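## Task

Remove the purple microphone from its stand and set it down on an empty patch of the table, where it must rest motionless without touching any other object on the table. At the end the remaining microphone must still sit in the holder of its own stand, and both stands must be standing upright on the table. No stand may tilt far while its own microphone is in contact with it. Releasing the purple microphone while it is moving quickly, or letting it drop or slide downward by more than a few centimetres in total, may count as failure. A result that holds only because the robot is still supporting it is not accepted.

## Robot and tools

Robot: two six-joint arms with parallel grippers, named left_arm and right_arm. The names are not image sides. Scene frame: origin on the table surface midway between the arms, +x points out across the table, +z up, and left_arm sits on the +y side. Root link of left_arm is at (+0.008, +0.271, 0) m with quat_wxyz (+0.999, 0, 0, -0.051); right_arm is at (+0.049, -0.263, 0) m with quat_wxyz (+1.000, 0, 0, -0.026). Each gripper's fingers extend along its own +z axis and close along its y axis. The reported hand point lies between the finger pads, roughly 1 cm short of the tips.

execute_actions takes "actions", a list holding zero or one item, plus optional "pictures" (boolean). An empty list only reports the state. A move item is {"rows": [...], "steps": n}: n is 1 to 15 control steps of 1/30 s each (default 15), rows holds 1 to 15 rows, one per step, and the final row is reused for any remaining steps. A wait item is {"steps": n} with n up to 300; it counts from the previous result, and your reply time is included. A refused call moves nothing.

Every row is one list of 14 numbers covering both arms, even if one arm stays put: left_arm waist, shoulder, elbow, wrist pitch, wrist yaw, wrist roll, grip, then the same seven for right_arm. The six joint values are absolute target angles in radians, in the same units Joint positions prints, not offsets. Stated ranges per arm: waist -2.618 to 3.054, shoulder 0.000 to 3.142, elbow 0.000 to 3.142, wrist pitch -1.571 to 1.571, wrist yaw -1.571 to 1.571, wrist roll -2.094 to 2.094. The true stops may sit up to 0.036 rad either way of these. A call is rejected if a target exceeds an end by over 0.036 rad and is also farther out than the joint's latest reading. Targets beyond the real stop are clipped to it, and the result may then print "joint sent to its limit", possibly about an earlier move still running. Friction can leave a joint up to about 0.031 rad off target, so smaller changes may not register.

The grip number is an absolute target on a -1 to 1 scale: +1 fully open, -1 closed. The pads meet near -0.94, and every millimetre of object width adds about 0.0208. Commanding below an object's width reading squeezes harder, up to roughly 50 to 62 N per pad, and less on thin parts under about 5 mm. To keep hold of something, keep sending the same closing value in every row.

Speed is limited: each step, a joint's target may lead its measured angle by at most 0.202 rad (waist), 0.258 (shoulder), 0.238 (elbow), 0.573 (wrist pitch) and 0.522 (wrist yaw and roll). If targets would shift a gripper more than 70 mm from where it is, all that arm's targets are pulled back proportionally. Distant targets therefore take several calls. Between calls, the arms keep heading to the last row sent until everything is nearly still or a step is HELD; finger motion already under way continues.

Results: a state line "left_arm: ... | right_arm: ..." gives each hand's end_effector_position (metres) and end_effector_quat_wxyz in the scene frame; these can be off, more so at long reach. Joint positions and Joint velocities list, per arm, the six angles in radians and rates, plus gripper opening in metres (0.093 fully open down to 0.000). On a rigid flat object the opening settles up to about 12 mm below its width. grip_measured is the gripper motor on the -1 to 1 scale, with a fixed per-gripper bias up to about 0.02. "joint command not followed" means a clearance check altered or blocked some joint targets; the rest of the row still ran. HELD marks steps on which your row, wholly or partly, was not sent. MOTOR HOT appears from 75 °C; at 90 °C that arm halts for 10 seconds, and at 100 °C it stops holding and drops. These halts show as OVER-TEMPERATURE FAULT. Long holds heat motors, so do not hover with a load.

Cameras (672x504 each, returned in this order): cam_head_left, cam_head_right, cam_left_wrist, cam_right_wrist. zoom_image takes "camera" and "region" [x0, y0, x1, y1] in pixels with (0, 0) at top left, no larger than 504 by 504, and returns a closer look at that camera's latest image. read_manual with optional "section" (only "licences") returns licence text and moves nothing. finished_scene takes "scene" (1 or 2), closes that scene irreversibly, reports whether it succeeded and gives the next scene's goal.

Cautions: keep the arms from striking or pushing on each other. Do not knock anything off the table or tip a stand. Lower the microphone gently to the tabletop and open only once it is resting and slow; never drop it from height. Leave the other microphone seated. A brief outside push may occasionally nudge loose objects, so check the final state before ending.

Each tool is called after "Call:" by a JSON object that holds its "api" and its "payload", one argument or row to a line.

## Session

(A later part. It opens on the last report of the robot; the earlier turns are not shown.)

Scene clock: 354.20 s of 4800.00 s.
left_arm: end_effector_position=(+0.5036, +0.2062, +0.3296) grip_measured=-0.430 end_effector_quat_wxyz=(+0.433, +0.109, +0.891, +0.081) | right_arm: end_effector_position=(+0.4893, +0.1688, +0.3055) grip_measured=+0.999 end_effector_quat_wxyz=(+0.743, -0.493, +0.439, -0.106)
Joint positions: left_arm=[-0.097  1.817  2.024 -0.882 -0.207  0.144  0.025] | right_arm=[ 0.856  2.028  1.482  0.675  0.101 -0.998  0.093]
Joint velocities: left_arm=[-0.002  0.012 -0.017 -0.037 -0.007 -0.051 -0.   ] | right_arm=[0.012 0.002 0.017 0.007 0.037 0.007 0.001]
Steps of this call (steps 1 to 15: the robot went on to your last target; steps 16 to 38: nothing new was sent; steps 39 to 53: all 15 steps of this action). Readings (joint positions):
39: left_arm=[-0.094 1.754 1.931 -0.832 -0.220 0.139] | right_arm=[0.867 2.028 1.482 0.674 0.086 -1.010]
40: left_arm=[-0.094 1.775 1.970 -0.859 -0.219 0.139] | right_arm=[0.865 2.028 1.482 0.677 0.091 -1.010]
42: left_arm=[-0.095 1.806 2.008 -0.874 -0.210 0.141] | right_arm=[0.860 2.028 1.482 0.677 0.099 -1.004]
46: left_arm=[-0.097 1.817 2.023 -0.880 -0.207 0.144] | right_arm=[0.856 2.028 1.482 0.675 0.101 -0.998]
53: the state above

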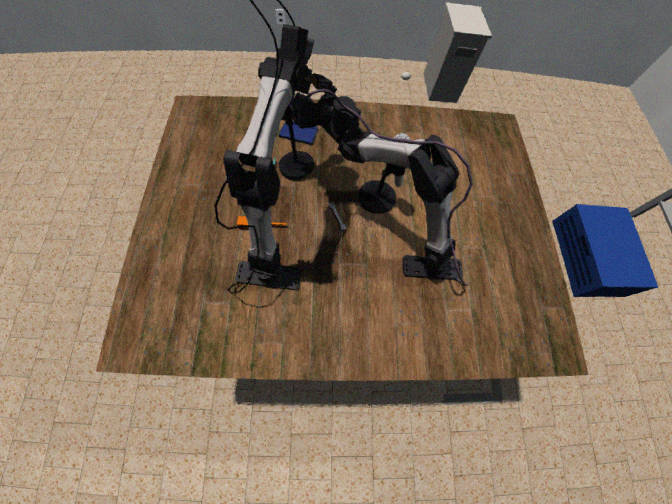

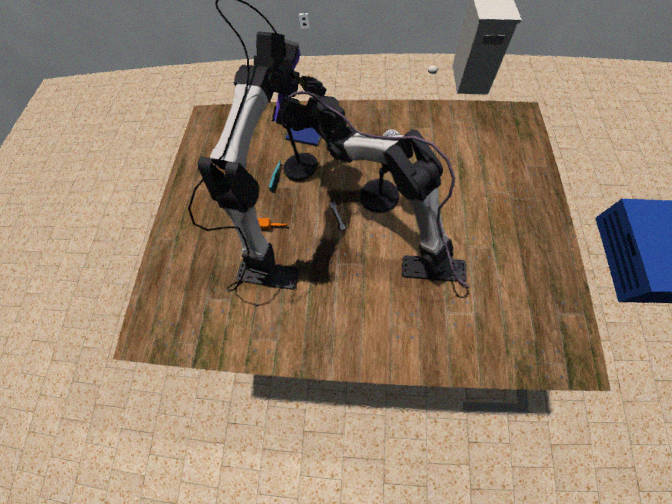

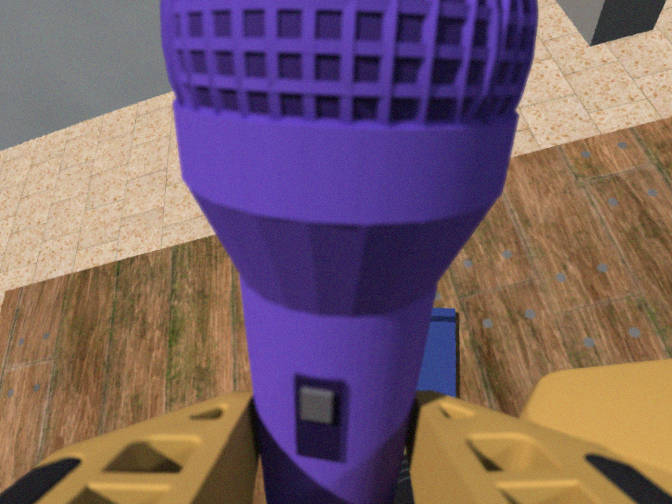

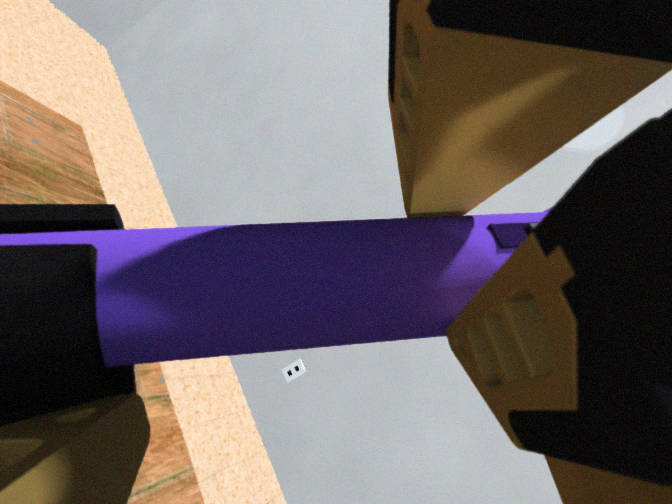

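Call:
{"api": "execute_actions", "payload": {
  "actions": [
    {"rows":[[-0.097,1.78,1.96,-0.83,-0.2,0.144,-0.9,0.87,2.03,1.48,0.64,0.07,-0.99,0.6],[-0.097,1.75,1.92,-0.8,-0.2,0.144,-0.9,0.88,2.04,1.48,0.62,0.06,-0.97,0.3],[-0.097,1.75,1.92,-0.8,-0.2,0.144,-0.6,0.88,2.05,1.49,0.60,0.05,-0.96,0.0],[-0.097,1.75,1.92,-0.8,-0.2,0.144,-0.3,0.88,2.05,1.49,0.60,0.05,-0.96,-0.3],[-0.097,1.75,1.92,-0.8,-0.2,0.144,0.2,0.88,2.05,1.49,0.60,0.05,-0.96,-0.4],[-0.097,1.75,1.92,-0.8,-0.2,0.144,0.2,0.88,2.05,1.49,0.60,0.05,-0.96,-0.4],[-0.097,1.75,1.92,-0.8,-0.2,0.144,0.2,0.88,2.05,1.49,0.60,0.05,-0.96,-0.4],[-0.097,1.75,1.92,-0.8,-0.2,0.144,0.2,0.88,2.05,1.49,0.60,0.05,-0.96,-0.4],[-0.1,1.64,1.72,-0.72,-0.2,0.14,0.2,0.88,2.05,1.49,0.60,0.05,-0.96,-0.4]],"steps":15}
  ]
}}

Call:
{"api": "execute_actions", "payload": {
  "actions": [
    {"steps":20}
  ]
}}

Scene clock: 362.47 s of 4800.00 s.
left_arm: end_effector_position=(+0.4778, +0.2128, +0.3260) grip_measured=+0.199 end_effector_quat_wxyz=(+0.460, +0.101, +0.878, +0.079) | right_arm: end_effector_position=(+0.4792, +0.1843, +0.2825) grip_measured=-0.399 end_effector_quat_wxyz=(+0.720, -0.524, +0.447, -0.078)
Joint positions: left_arm=[-0.095  1.645  1.756 -0.725 -0.208  0.141  0.055] | right_arm=[ 0.875  2.039  1.482  0.608  0.066 -0.976  0.026]
Joint velocities: left_arm=[ 0.007 -0.042 -0.046  0.081  0.037  0.007 -0.001] | right_arm=[ 0.012 -0.007  0.012 -0.037  0.051 -0.095 -0.   ]
Steps of this call (steps 1 to 15: the robot went on to your last target; steps 16 to 100: nothing new was sent; then 4.43 s passed at rest; steps 101 to 115: all 15 steps of this action). Readings (joint positions):
101: left_arm=[-0.097 1.814 2.015 -0.876 -0.208 0.144] | right_arm=[0.856 2.028 1.482 0.673 0.101 -0.997]
102: left_arm=[-0.097 1.801 1.992 -0.864 -0.208 0.145] | right_arm=[0.856 2.028 1.482 0.669 0.099 -0.992]
104: left_arm=[-0.097 1.775 1.957 -0.850 -0.206 0.145] | right_arm=[0.861 2.029 1.482 0.652 0.089 -0.982]
108: left_arm=[-0.092 1.756 1.945 -0.846 -0.211 0.148] | right_arm=[0.865 2.034 1.482 0.630 0.084 -0.967]
115: the state above

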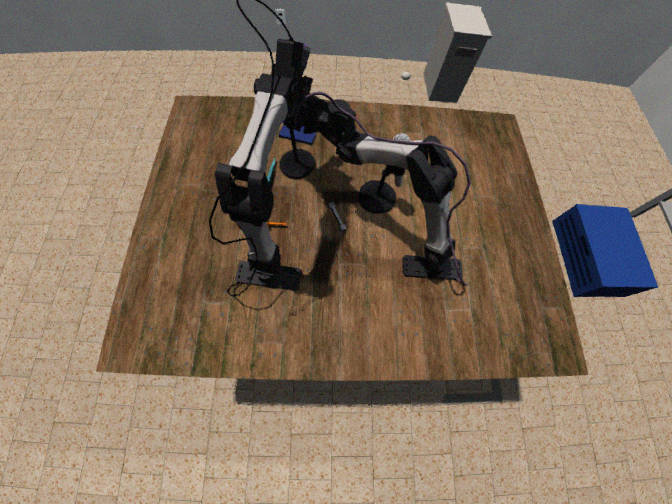

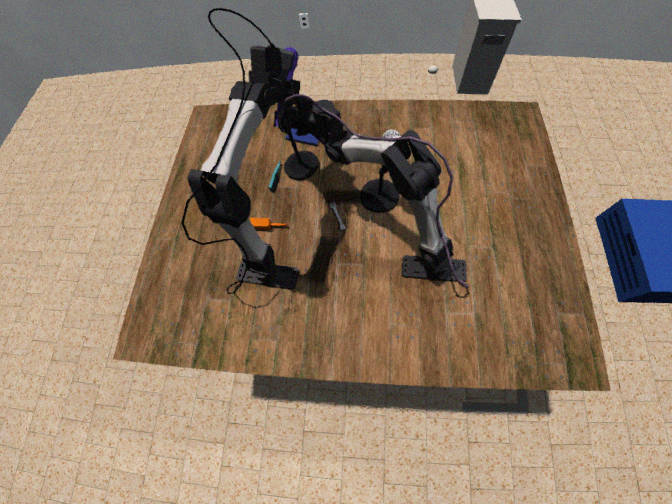

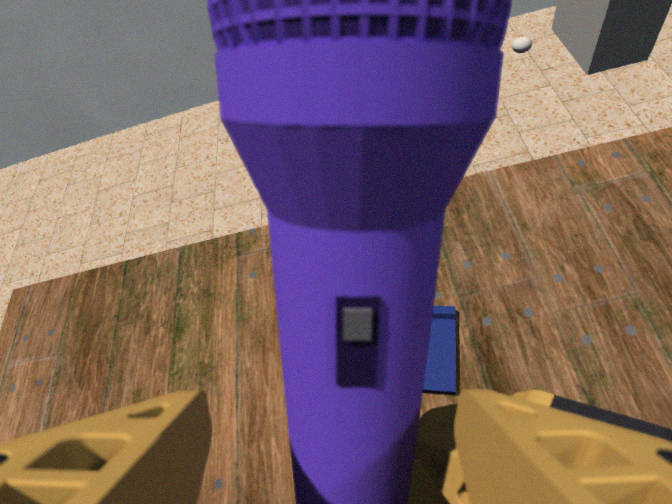

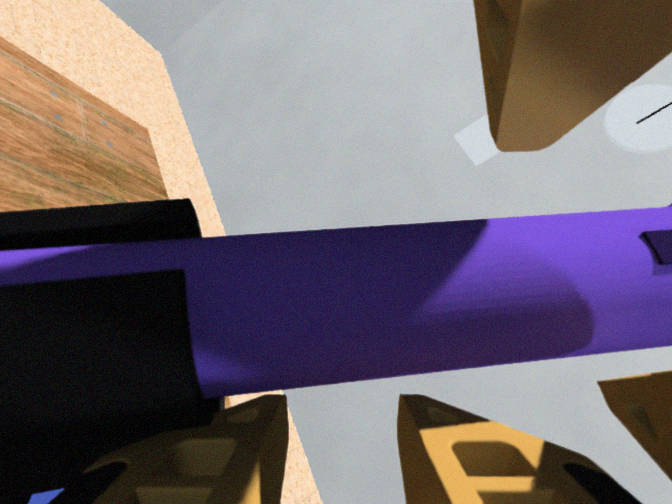

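Scene clock: 363.13 s of 4800.00 s.
left_arm: end_effector_position=(+0.4787, +0.2123, +0.3262) grip_measured=+0.199 end_effector_quat_wxyz=(+0.463, +0.101, +0.877, +0.078) | right_arm: end_effector_position=(+0.4794, +0.1841, +0.2823) grip_measured=-0.399 end_effector_quat_wxyz=(+0.720, -0.524, +0.448, -0.078)
Joint positions: left_arm=[-0.095  1.645  1.752 -0.716 -0.206  0.141  0.055] | right_arm=[ 0.875  2.039  1.482  0.607  0.067 -0.974  0.026]
Joint velocities: left_arm=[-0.012  0.012  0.007  0.022  0.037 -0.125  0.001] | right_arm=[-0.002 -0.002 -0.012  0.037 -0.037 -0.125  0.001]
Steps of this call (steps 1 to 15: the robot went on to your last target; steps 16 to 20: nothing new was sent). Readings (joint positions):
1: left_arm=[-0.095 1.645 1.755 -0.722 -0.207 0.141] | right_arm=[0.875 2.039 1.482 0.607 0.066 -0.976]
2: left_arm=[-0.095 1.645 1.754 -0.720 -0.207 0.141] | right_arm=[0.875 2.039 1.482 0.607 0.067 -0.976]
4: left_arm=[-0.095 1.645 1.753 -0.718 -0.207 0.141] | right_arm=[0.875 2.039 1.482 0.607 0.067 -0.975]
8: left_arm=[-0.095 1.645 1.752 -0.716 -0.206 0.141] | right_arm=[0.875 2.039 1.482 0.607 0.067 -0.974]
20: the state above
All arms were judged still, so your last target was given up. Only a new action makes them travel on or press farther. Fingers that are still opening or closing keep moving.

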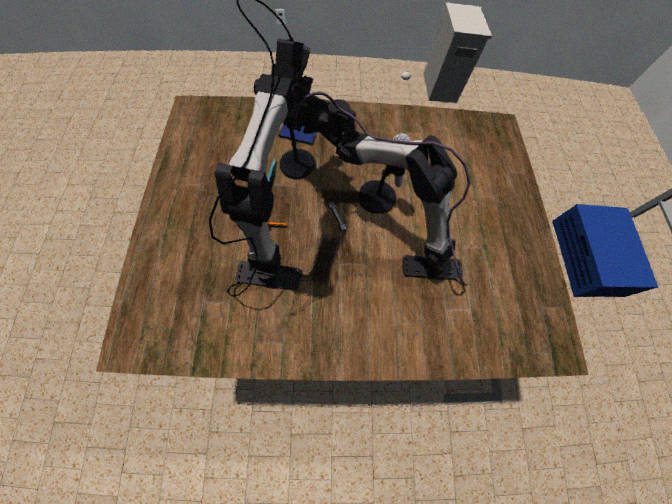

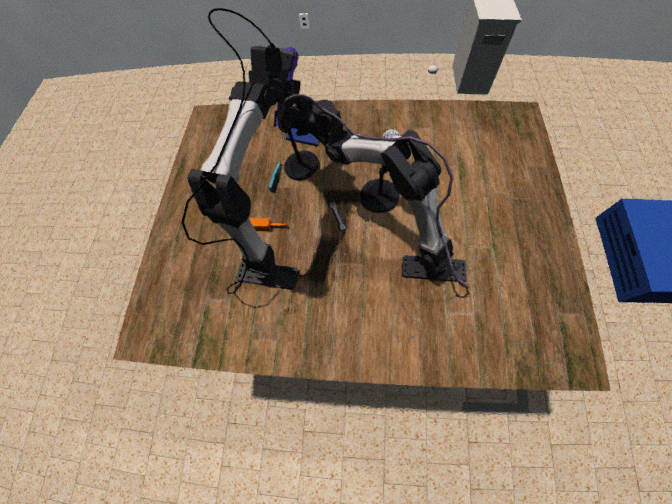

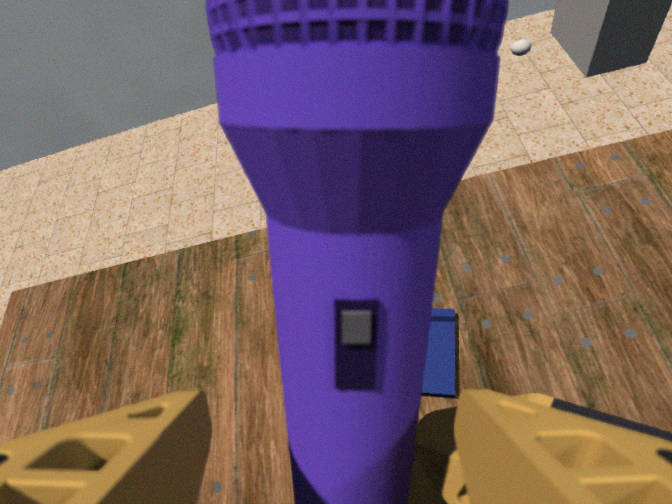

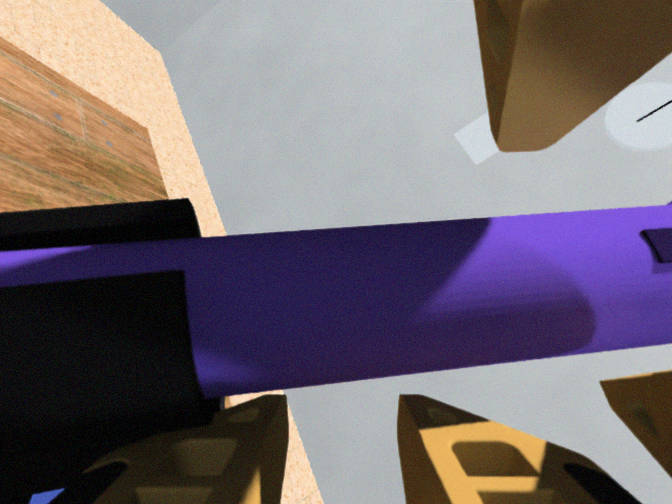

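Call:
{"api": "execute_actions", "payload": {
  "actions": [
    {"rows":[[-0.1,1.60,1.66,-0.69,-0.2,0.14,0.2,0.88,2.05,1.49,0.63,0.05,-0.96,-0.4],[-0.1,1.60,1.66,-0.69,-0.2,0.14,0.2,0.88,2.05,1.49,0.63,0.05,-0.96,-0.4],[-0.1,1.60,1.66,-0.69,-0.2,0.14,0.2,0.88,2.05,1.49,0.63,0.05,-0.96,-0.4],[-0.1,1.60,1.66,-0.69,-0.2,0.14,0.2,0.88,2.05,1.49,0.63,0.05,-0.96,-0.4],[-0.1,1.60,1.66,-0.69,-0.2,0.14,0.2,0.88,2.05,1.49,0.63,0.05,-0.96,-0.4],[-0.1,1.60,1.66,-0.69,-0.2,0.14,0.2,0.88,2.05,1.49,0.63,0.05,-0.96,-0.4],[-0.1,1.60,1.66,-0.69,-0.2,0.14,-0.2,0.88,2.07,1.49,0.65,0.05,-0.96,-0.4],[-0.1,1.60,1.66,-0.69,-0.2,0.14,-0.2,0.88,2.07,1.49,0.65,0.05,-0.96,-0.4],[-0.1,1.60,1.66,-0.69,-0.2,0.14,-0.9,0.88,2.07,1.49,0.65,0.05,-0.96,-0.4]],"steps":15}
  ]
}}

Scene clock: 367.03 s of 4800.00 s.
left_arm: end_effector_position=(+0.4741, +0.2110, +0.3283) grip_measured=-0.898 end_effector_quat_wxyz=(+0.477, +0.101, +0.870, +0.073) | right_arm: end_effector_position=(+0.4798, +0.1864, +0.2819) grip_measured=-0.399 end_effector_quat_wxyz=(+0.727, -0.520, +0.441, -0.078)
Joint positions: left_arm=[-0.096  1.606  1.695 -0.666 -0.197  0.14   0.002] | right_arm=[ 0.876  2.054  1.482  0.642  0.062 -0.978  0.026]
Joint velocities: left_arm=[-0.017  0.007 -0.012  0.037  0.022  0.051 -0.001] | right_arm=[-0.007 -0.002  0.002 -0.007 -0.022 -0.037  0.001]
Steps of this call (steps 1 to 90: nothing new was sent; then 0.40 s passed at rest; steps 91 to 105: all 15 steps of this action). Readings (joint positions):
91: left_arm=[-0.095 1.639 1.739 -0.704 -0.206 0.141] | right_arm=[0.875 2.039 1.482 0.607 0.067 -0.974]
92: left_arm=[-0.095 1.628 1.722 -0.687 -0.206 0.141] | right_arm=[0.875 2.039 1.482 0.608 0.065 -0.978]
94: left_arm=[-0.095 1.614 1.705 -0.672 -0.206 0.141] | right_arm=[0.876 2.039 1.482 0.609 0.061 -0.980]
98: left_arm=[-0.095 1.606 1.697 -0.667 -0.202 0.141] | right_arm=[0.876 2.045 1.482 0.620 0.061 -0.980]
105: the state above

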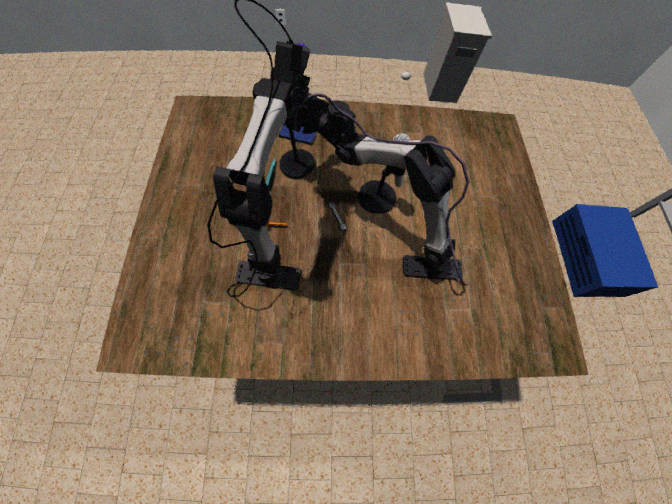

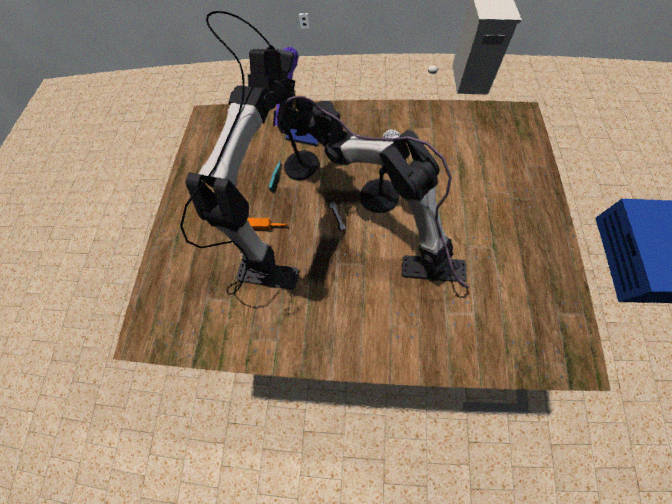

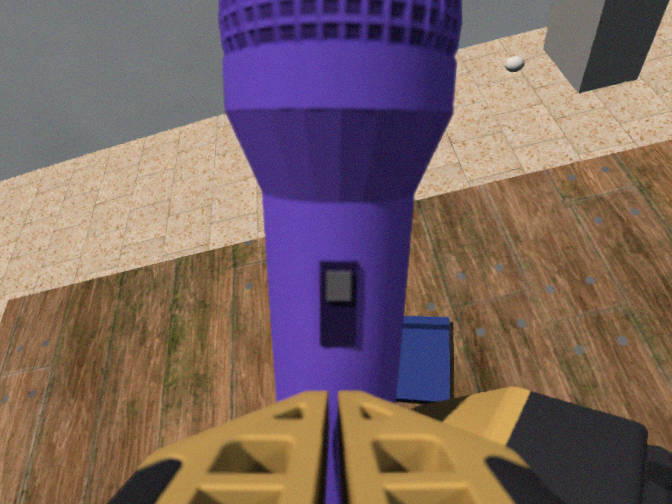

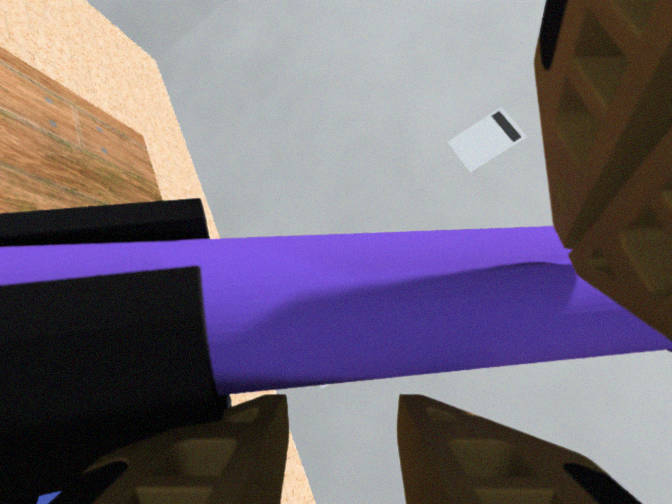

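Call:
{"api": "execute_actions", "payload": {
  "actions": [
    {"rows":[[-0.1,1.60,1.68,-0.69,-0.2,0.14,0.2,0.88,2.07,1.49,0.65,0.05,-0.96,-0.4],[-0.1,1.60,1.68,-0.69,-0.2,0.14,0.2,0.88,2.07,1.49,0.65,0.05,-0.96,-0.4],[-0.1,1.60,1.68,-0.69,-0.2,0.14,0.2,0.88,2.07,1.49,0.65,0.05,-0.96,-0.4],[-0.1,1.60,1.68,-0.69,-0.2,0.14,0.2,0.88,2.07,1.49,0.65,0.05,-0.96,-0.4],[-0.1,1.60,1.68,-0.69,-0.2,0.14,0.2,0.88,2.07,1.49,0.65,0.05,-0.96,-0.4],[-0.1,1.68,1.72,-0.70,-0.2,0.14,0.2,0.88,2.07,1.49,0.65,0.05,-0.96,-0.4]],"steps":15}
  ]
}}

Scene clock: 370.23 s of 4800.00 s.
left_arm: end_effector_position=(+0.4850, +0.2088, +0.3181) grip_measured=+0.199 end_effector_quat_wxyz=(+0.469, +0.101, +0.875, +0.073) | right_arm: end_effector_position=(+0.4812, +0.1860, +0.2800) grip_measured=-0.400 end_effector_quat_wxyz=(+0.727, -0.518, +0.445, -0.076)
Joint positions: left_arm=[-0.096  1.65   1.715 -0.66  -0.197  0.137  0.055] | right_arm=[ 0.874  2.058  1.482  0.643  0.064 -0.969  0.026]
Joint velocities: left_arm=[-0.007 -0.002 -0.012  0.051 -0.022  0.022  0.   ] | right_arm=[-0.012 -0.007  0.007  0.066 -0.037  0.007 -0.001]
Steps of this call (steps 1 to 15: the robot went on to your last target; steps 16 to 81: nothing new was sent; steps 82 to 96: all 15 steps of this action). Readings (joint positions):
82: left_arm=[-0.096 1.606 1.695 -0.666 -0.197 0.140] | right_arm=[0.876 2.054 1.482 0.642 0.062 -0.978]
83: left_arm=[-0.096 1.606 1.695 -0.665 -0.198 0.140] | right_arm=[0.876 2.054 1.482 0.642 0.062 -0.978]
85: left_arm=[-0.096 1.606 1.695 -0.665 -0.200 0.140] | right_arm=[0.876 2.054 1.482 0.642 0.062 -0.978]
89: left_arm=[-0.096 1.630 1.709 -0.667 -0.200 0.140] | right_arm=[0.876 2.054 1.482 0.642 0.062 -0.974]
96: the state above

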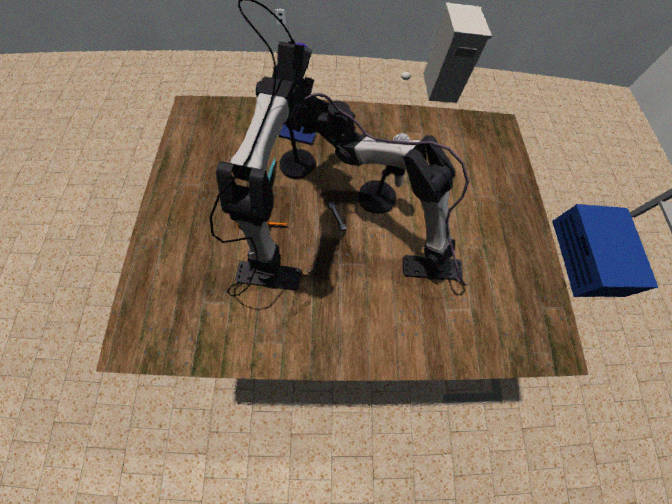

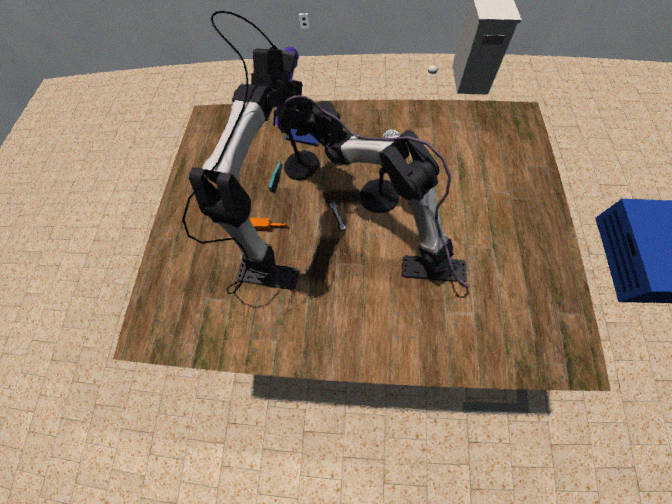

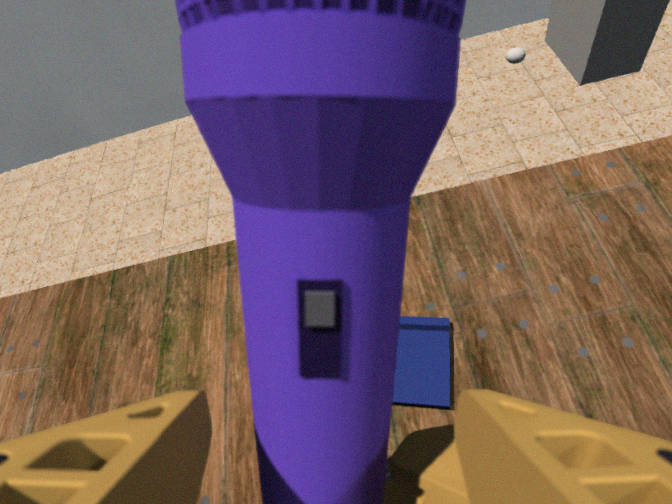

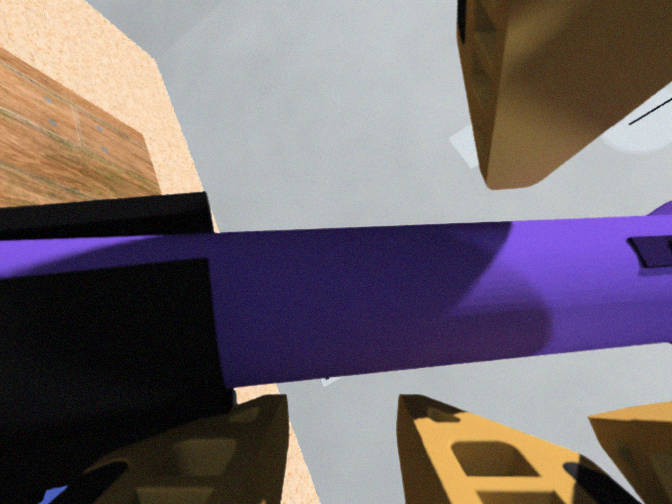

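Call:
{"api": "execute_actions", "payload": {
  "actions": [
    {"rows":[[-0.1,1.70,1.72,-0.78,-0.2,0.14,0.0,0.88,2.07,1.49,0.65,0.05,-0.96,-0.4]],"steps":15}
  ]
}}

Scene clock: 371.77 s of 4800.00 s.
left_arm: end_effector_position=(+0.4845, +0.2069, +0.3139) grip_measured=+0.001 end_effector_quat_wxyz=(+0.460, +0.101, +0.879, +0.068) | right_arm: end_effector_position=(+0.4811, +0.1865, +0.2786) grip_measured=-0.400 end_effector_quat_wxyz=(+0.726, -0.519, +0.446, -0.075)
Joint positions: left_arm=[-0.098  1.659  1.723 -0.68  -0.192  0.128  0.045] | right_arm=[ 0.875  2.059  1.482  0.642  0.063 -0.968  0.026]
Joint velocities: left_arm=[ 0.002 -0.007  0.007 -0.007 -0.051  0.022  0.001] | right_arm=[-0.007 -0.007  0.012  0.037 -0.007 -0.095 -0.001]
Steps of this call (steps 1 to 15: the robot went on to your last target; steps 16 to 31: nothing new was sent; steps 32 to 46: all 15 steps of this action). Readings (joint positions):
32: left_arm=[-0.096 1.652 1.716 -0.665 -0.195 0.135] | right_arm=[0.874 2.058 1.482 0.643 0.064 -0.970]
33: left_arm=[-0.098 1.654 1.718 -0.671 -0.192 0.134] | right_arm=[0.875 2.058 1.482 0.643 0.063 -0.969]
35: left_arm=[-0.098 1.658 1.722 -0.676 -0.192 0.131] | right_arm=[0.875 2.059 1.482 0.642 0.063 -0.969]
39: left_arm=[-0.098 1.659 1.723 -0.679 -0.192 0.129] | right_arm=[0.875 2.059 1.482 0.642 0.063 -0.968]
46: the state above

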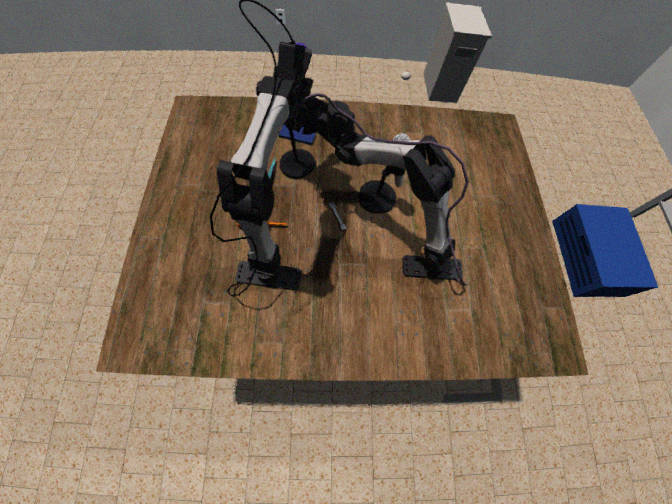

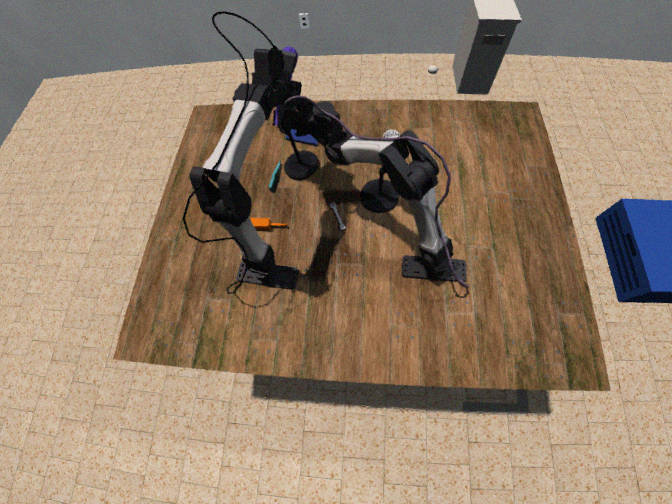

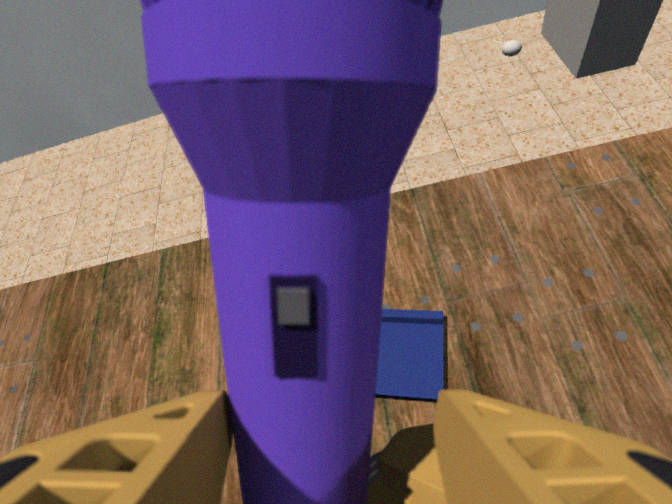

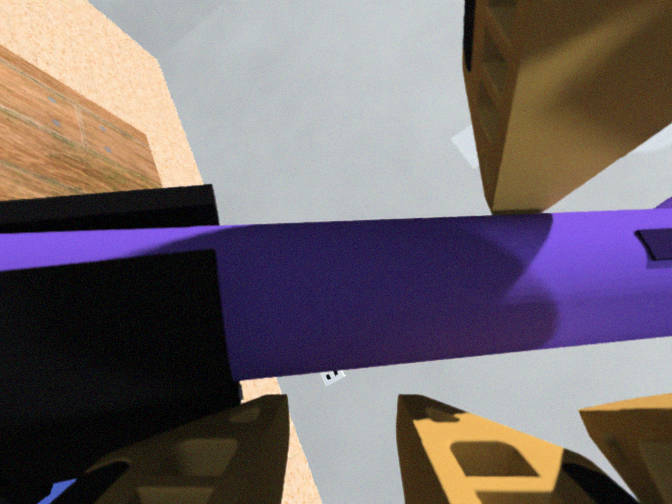

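Call:
{"api": "execute_actions", "payload": {
  "actions": [
    {"rows":[[-0.1,1.72,1.74,-0.78,-0.2,0.14,-0.9,0.88,2.05,1.49,0.60,0.05,-0.96,-0.4]],"steps":15}
  ]
}}

Call:
{"api": "execute_actions", "payload": {
  "actions": [
    {"rows":[[-0.1,1.72,1.76,-0.76,-0.2,0.14,-0.9,0.88,2.07,1.49,0.66,0.05,-0.96,0.1]],"steps":15}
  ]
}}

Scene clock: 374.20 s of 4800.00 s.
left_arm: end_effector_position=(+0.4882, +0.2090, +0.3133) grip_measured=-0.509 end_effector_quat_wxyz=(+0.458, +0.100, +0.880, +0.076) | right_arm: end_effector_position=(+0.4821, +0.1848, +0.2776) grip_measured=-0.400 end_effector_quat_wxyz=(+0.722, -0.521, +0.449, -0.079)
Joint positions: left_arm=[-0.097  1.677  1.744 -0.688 -0.204  0.132  0.021] | right_arm=[ 0.874  2.056  1.482  0.628  0.07  -0.973  0.026]
Joint velocities: left_arm=[-0.007  0.007 -0.032 -0.022  0.022  0.051  0.001] | right_arm=[-0.002 -0.007  0.002 -0.066  0.095 -0.051  0.001]
Steps of this call (steps 1 to 15: the robot went on to your last target; steps 16 to 58: nothing new was sent; steps 59 to 73: all 15 steps of this action). Readings (joint positions):
59: left_arm=[-0.098 1.662 1.728 -0.683 -0.196 0.128] | right_arm=[0.875 2.059 1.482 0.639 0.064 -0.968]
60: left_arm=[-0.097 1.667 1.734 -0.685 -0.204 0.129] | right_arm=[0.875 2.057 1.482 0.632 0.066 -0.971]
62: left_arm=[-0.097 1.676 1.742 -0.687 -0.205 0.130] | right_arm=[0.874 2.056 1.482 0.629 0.070 -0.973]
66: left_arm=[-0.097 1.677 1.744 -0.688 -0.204 0.132] | right_arm=[0.874 2.056 1.482 0.628 0.070 -0.973]
73: the state above

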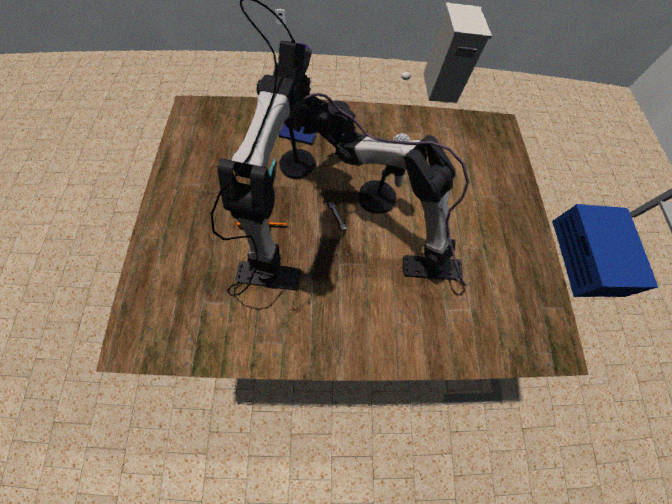

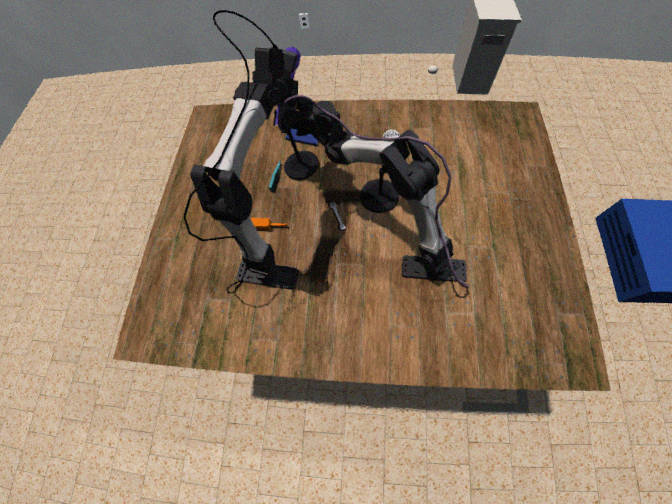

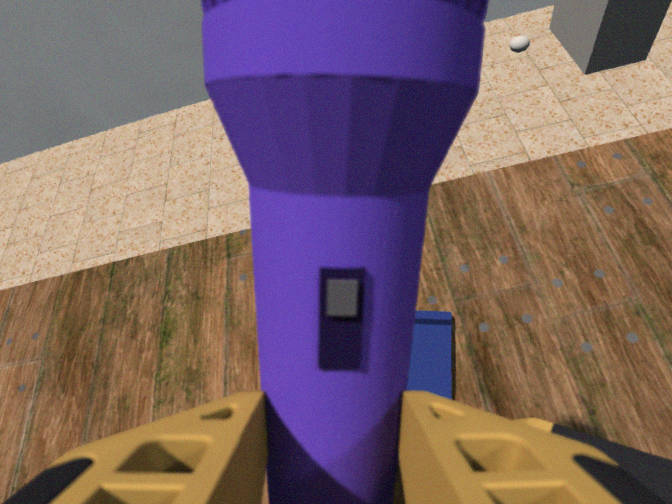

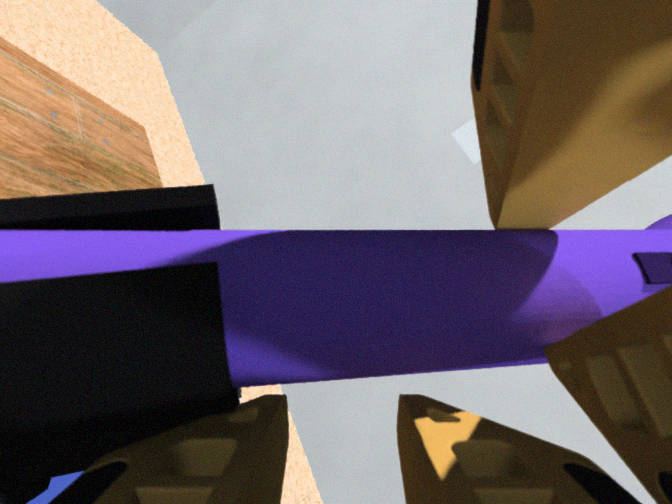

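Scene clock: 374.70 s of 4800.00 s.
left_arm: end_effector_position=(+0.4891, +0.2123, +0.3149) grip_measured=-0.509 end_effector_quat_wxyz=(+0.456, +0.097, +0.881, +0.084) | right_arm: end_effector_position=(+0.4836, +0.1827, +0.2836) grip_measured=+0.097 end_effector_quat_wxyz=(+0.729, -0.515, +0.442, -0.091)
Joint positions: left_arm=[-0.096  1.683  1.757 -0.698 -0.222  0.135  0.021] | right_arm=[ 0.873  2.056  1.482  0.653  0.083 -0.994  0.05 ]
Joint velocities: left_arm=[ 0.007 -0.007  0.007  0.007 -0.051 -0.037 -0.001] | right_arm=[-0.012 -0.017 -0.007 -0.007  0.022 -0.007 -0.   ]
Steps of this call (steps 1 to 15: all 15 steps of this action). Readings (joint positions):
1: left_arm=[-0.097 1.677 1.747 -0.690 -0.205 0.132] | right_arm=[0.874 2.056 1.482 0.634 0.073 -0.976]
2: left_arm=[-0.097 1.680 1.752 -0.693 -0.214 0.132] | right_arm=[0.873 2.056 1.482 0.641 0.080 -0.990]
4: left_arm=[-0.096 1.682 1.756 -0.697 -0.220 0.136] | right_arm=[0.873 2.056 1.482 0.652 0.082 -0.992]
8: left_arm=[-0.096 1.683 1.757 -0.698 -0.222 0.135] | right_arm=[0.873 2.056 1.482 0.653 0.083 -0.994]
15: the state above

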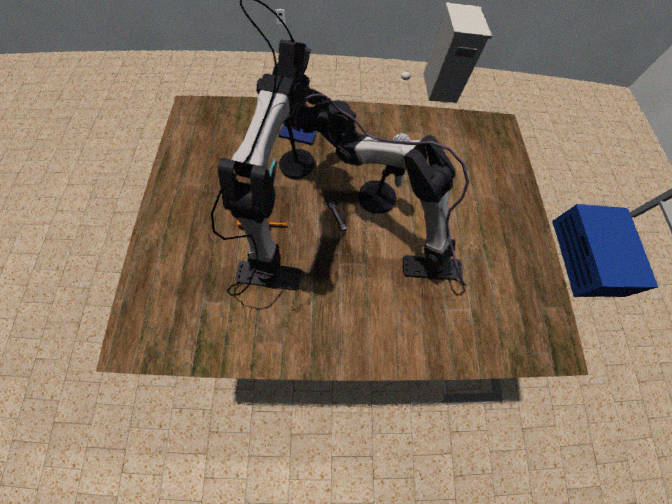

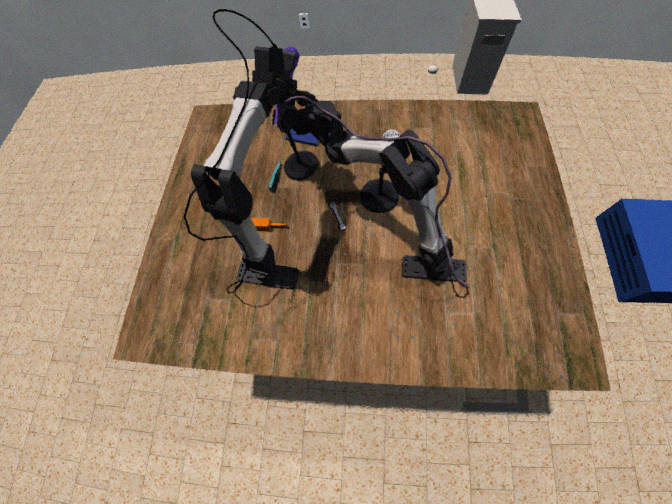

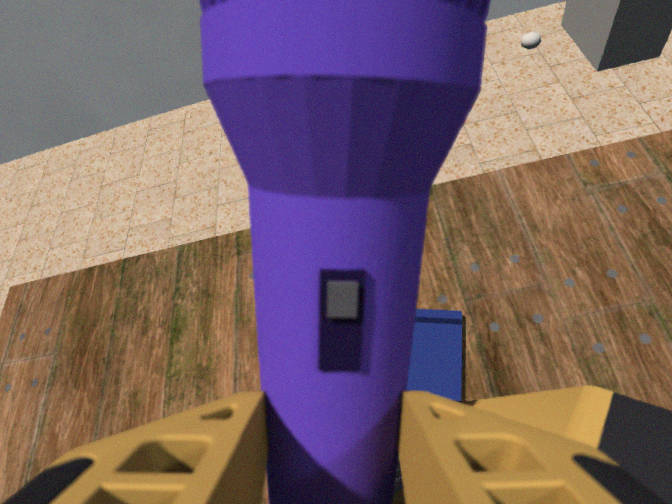

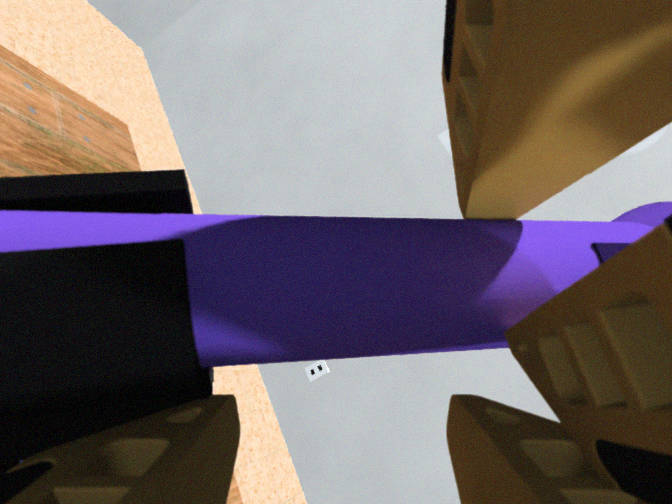

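Gripped and engaged. Repeat spread.

Call:
{"api": "execute_actions", "payload": {
  "actions": [
    {"rows":[[-0.1,1.75,1.84,-0.77,-0.2,0.14,-0.9,0.88,2.05,1.49,0.62,0.05,-0.96,0.4],[-0.1,1.75,1.84,-0.77,-0.2,0.14,-0.9,0.88,2.05,1.49,0.62,0.05,-0.96,0.4],[-0.1,1.75,1.84,-0.77,-0.2,0.14,-0.9,0.88,2.05,1.49,0.62,0.05,-0.96,0.4],[-0.1,1.75,1.84,-0.77,-0.2,0.14,-0.9,0.88,2.05,1.49,0.62,0.05,-0.96,0.4],[-0.1,1.75,1.84,-0.77,-0.2,0.14,-0.9,0.88,2.05,1.49,0.62,0.05,-0.96,0.4],[-0.1,1.79,1.92,-0.80,-0.2,0.14,-0.9,0.88,2.05,1.49,0.62,0.05,-0.96,0.7],[-0.1,1.79,1.92,-0.80,-0.2,0.14,-0.9,0.88,2.05,1.49,0.62,0.05,-0.96,0.7],[-0.1,1.79,1.92,-0.80,-0.2,0.14,-0.9,0.88,2.05,1.49,0.62,0.05,-0.96,0.7],[-0.1,1.79,1.92,-0.80,-0.2,0.14,-0.9,0.88,2.05,1.49,0.62,0.05,-0.96,0.7],[-0.1,1.82,1.99,-0.83,-0.2,0.14,-0.9,0.88,2.05,1.49,0.62,0.05,-0.96,1.0]],"steps":15}
  ]
}}

Scene clock: 378.67 s of 4800.00 s.
left_arm: end_effector_position=(+0.5070, +0.2103, +0.3168) grip_measured=-0.509 end_effector_quat_wxyz=(+0.432, +0.102, +0.892, +0.090) | right_arm: end_effector_position=(+0.4883, +0.1755, +0.2898) grip_measured=+0.999 end_effector_quat_wxyz=(+0.733, -0.501, +0.451, -0.092)
Joint positions: left_arm=[-0.094  1.809  1.959 -0.828 -0.227  0.142  0.021] | right_arm=[ 0.863  2.046  1.482  0.656  0.097 -0.972  0.093]
Joint velocities: left_arm=[-0.012  0.002  0.046 -0.037 -0.037  0.022  0.001] | right_arm=[-0.002  0.002 -0.012 -0.051 -0.125  0.081  0.001]
Steps of this call (steps 1 to 15: the robot went on to your last target; steps 16 to 100: nothing new was sent; then 0.13 s passed at rest; steps 101 to 115: all 15 steps of this action). Readings (joint positions):
101: left_arm=[-0.096 1.690 1.773 -0.711 -0.223 0.135] | right_arm=[0.873 2.056 1.482 0.655 0.085 -0.996]
102: left_arm=[-0.096 1.701 1.797 -0.729 -0.224 0.134] | right_arm=[0.872 2.054 1.482 0.663 0.091 -1.006]
104: left_arm=[-0.096 1.717 1.817 -0.741 -0.224 0.137] | right_arm=[0.869 2.051 1.482 0.658 0.093 -1.003]
108: left_arm=[-0.095 1.759 1.881 -0.777 -0.224 0.139] | right_arm=[0.865 2.048 1.482 0.660 0.094 -0.991]
115: the state above

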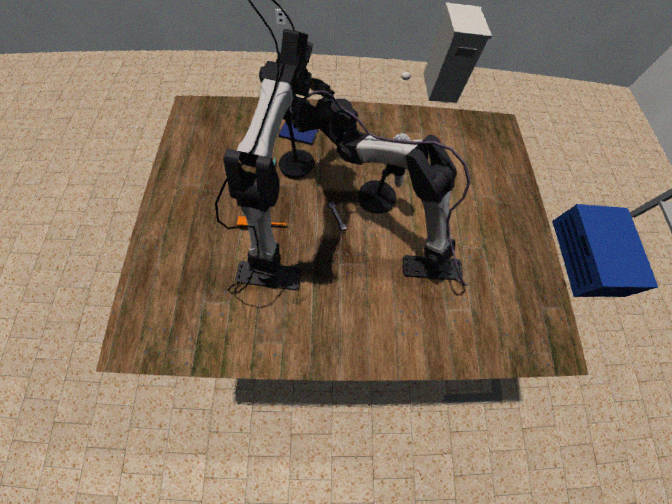

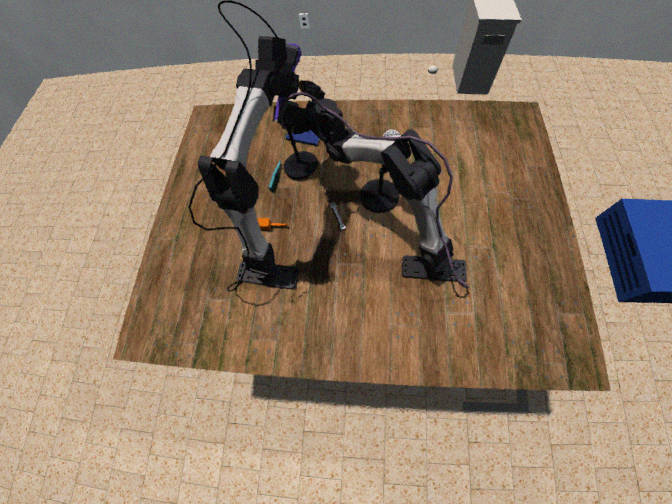

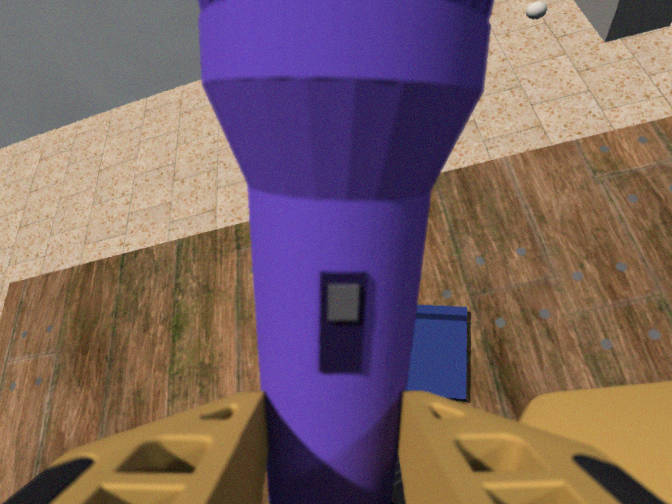

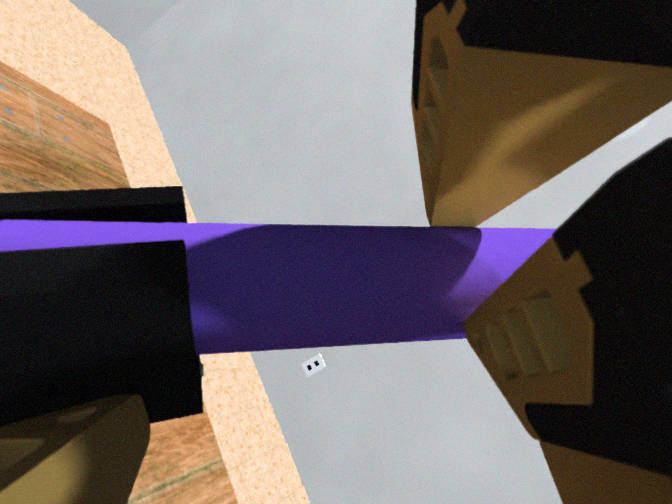

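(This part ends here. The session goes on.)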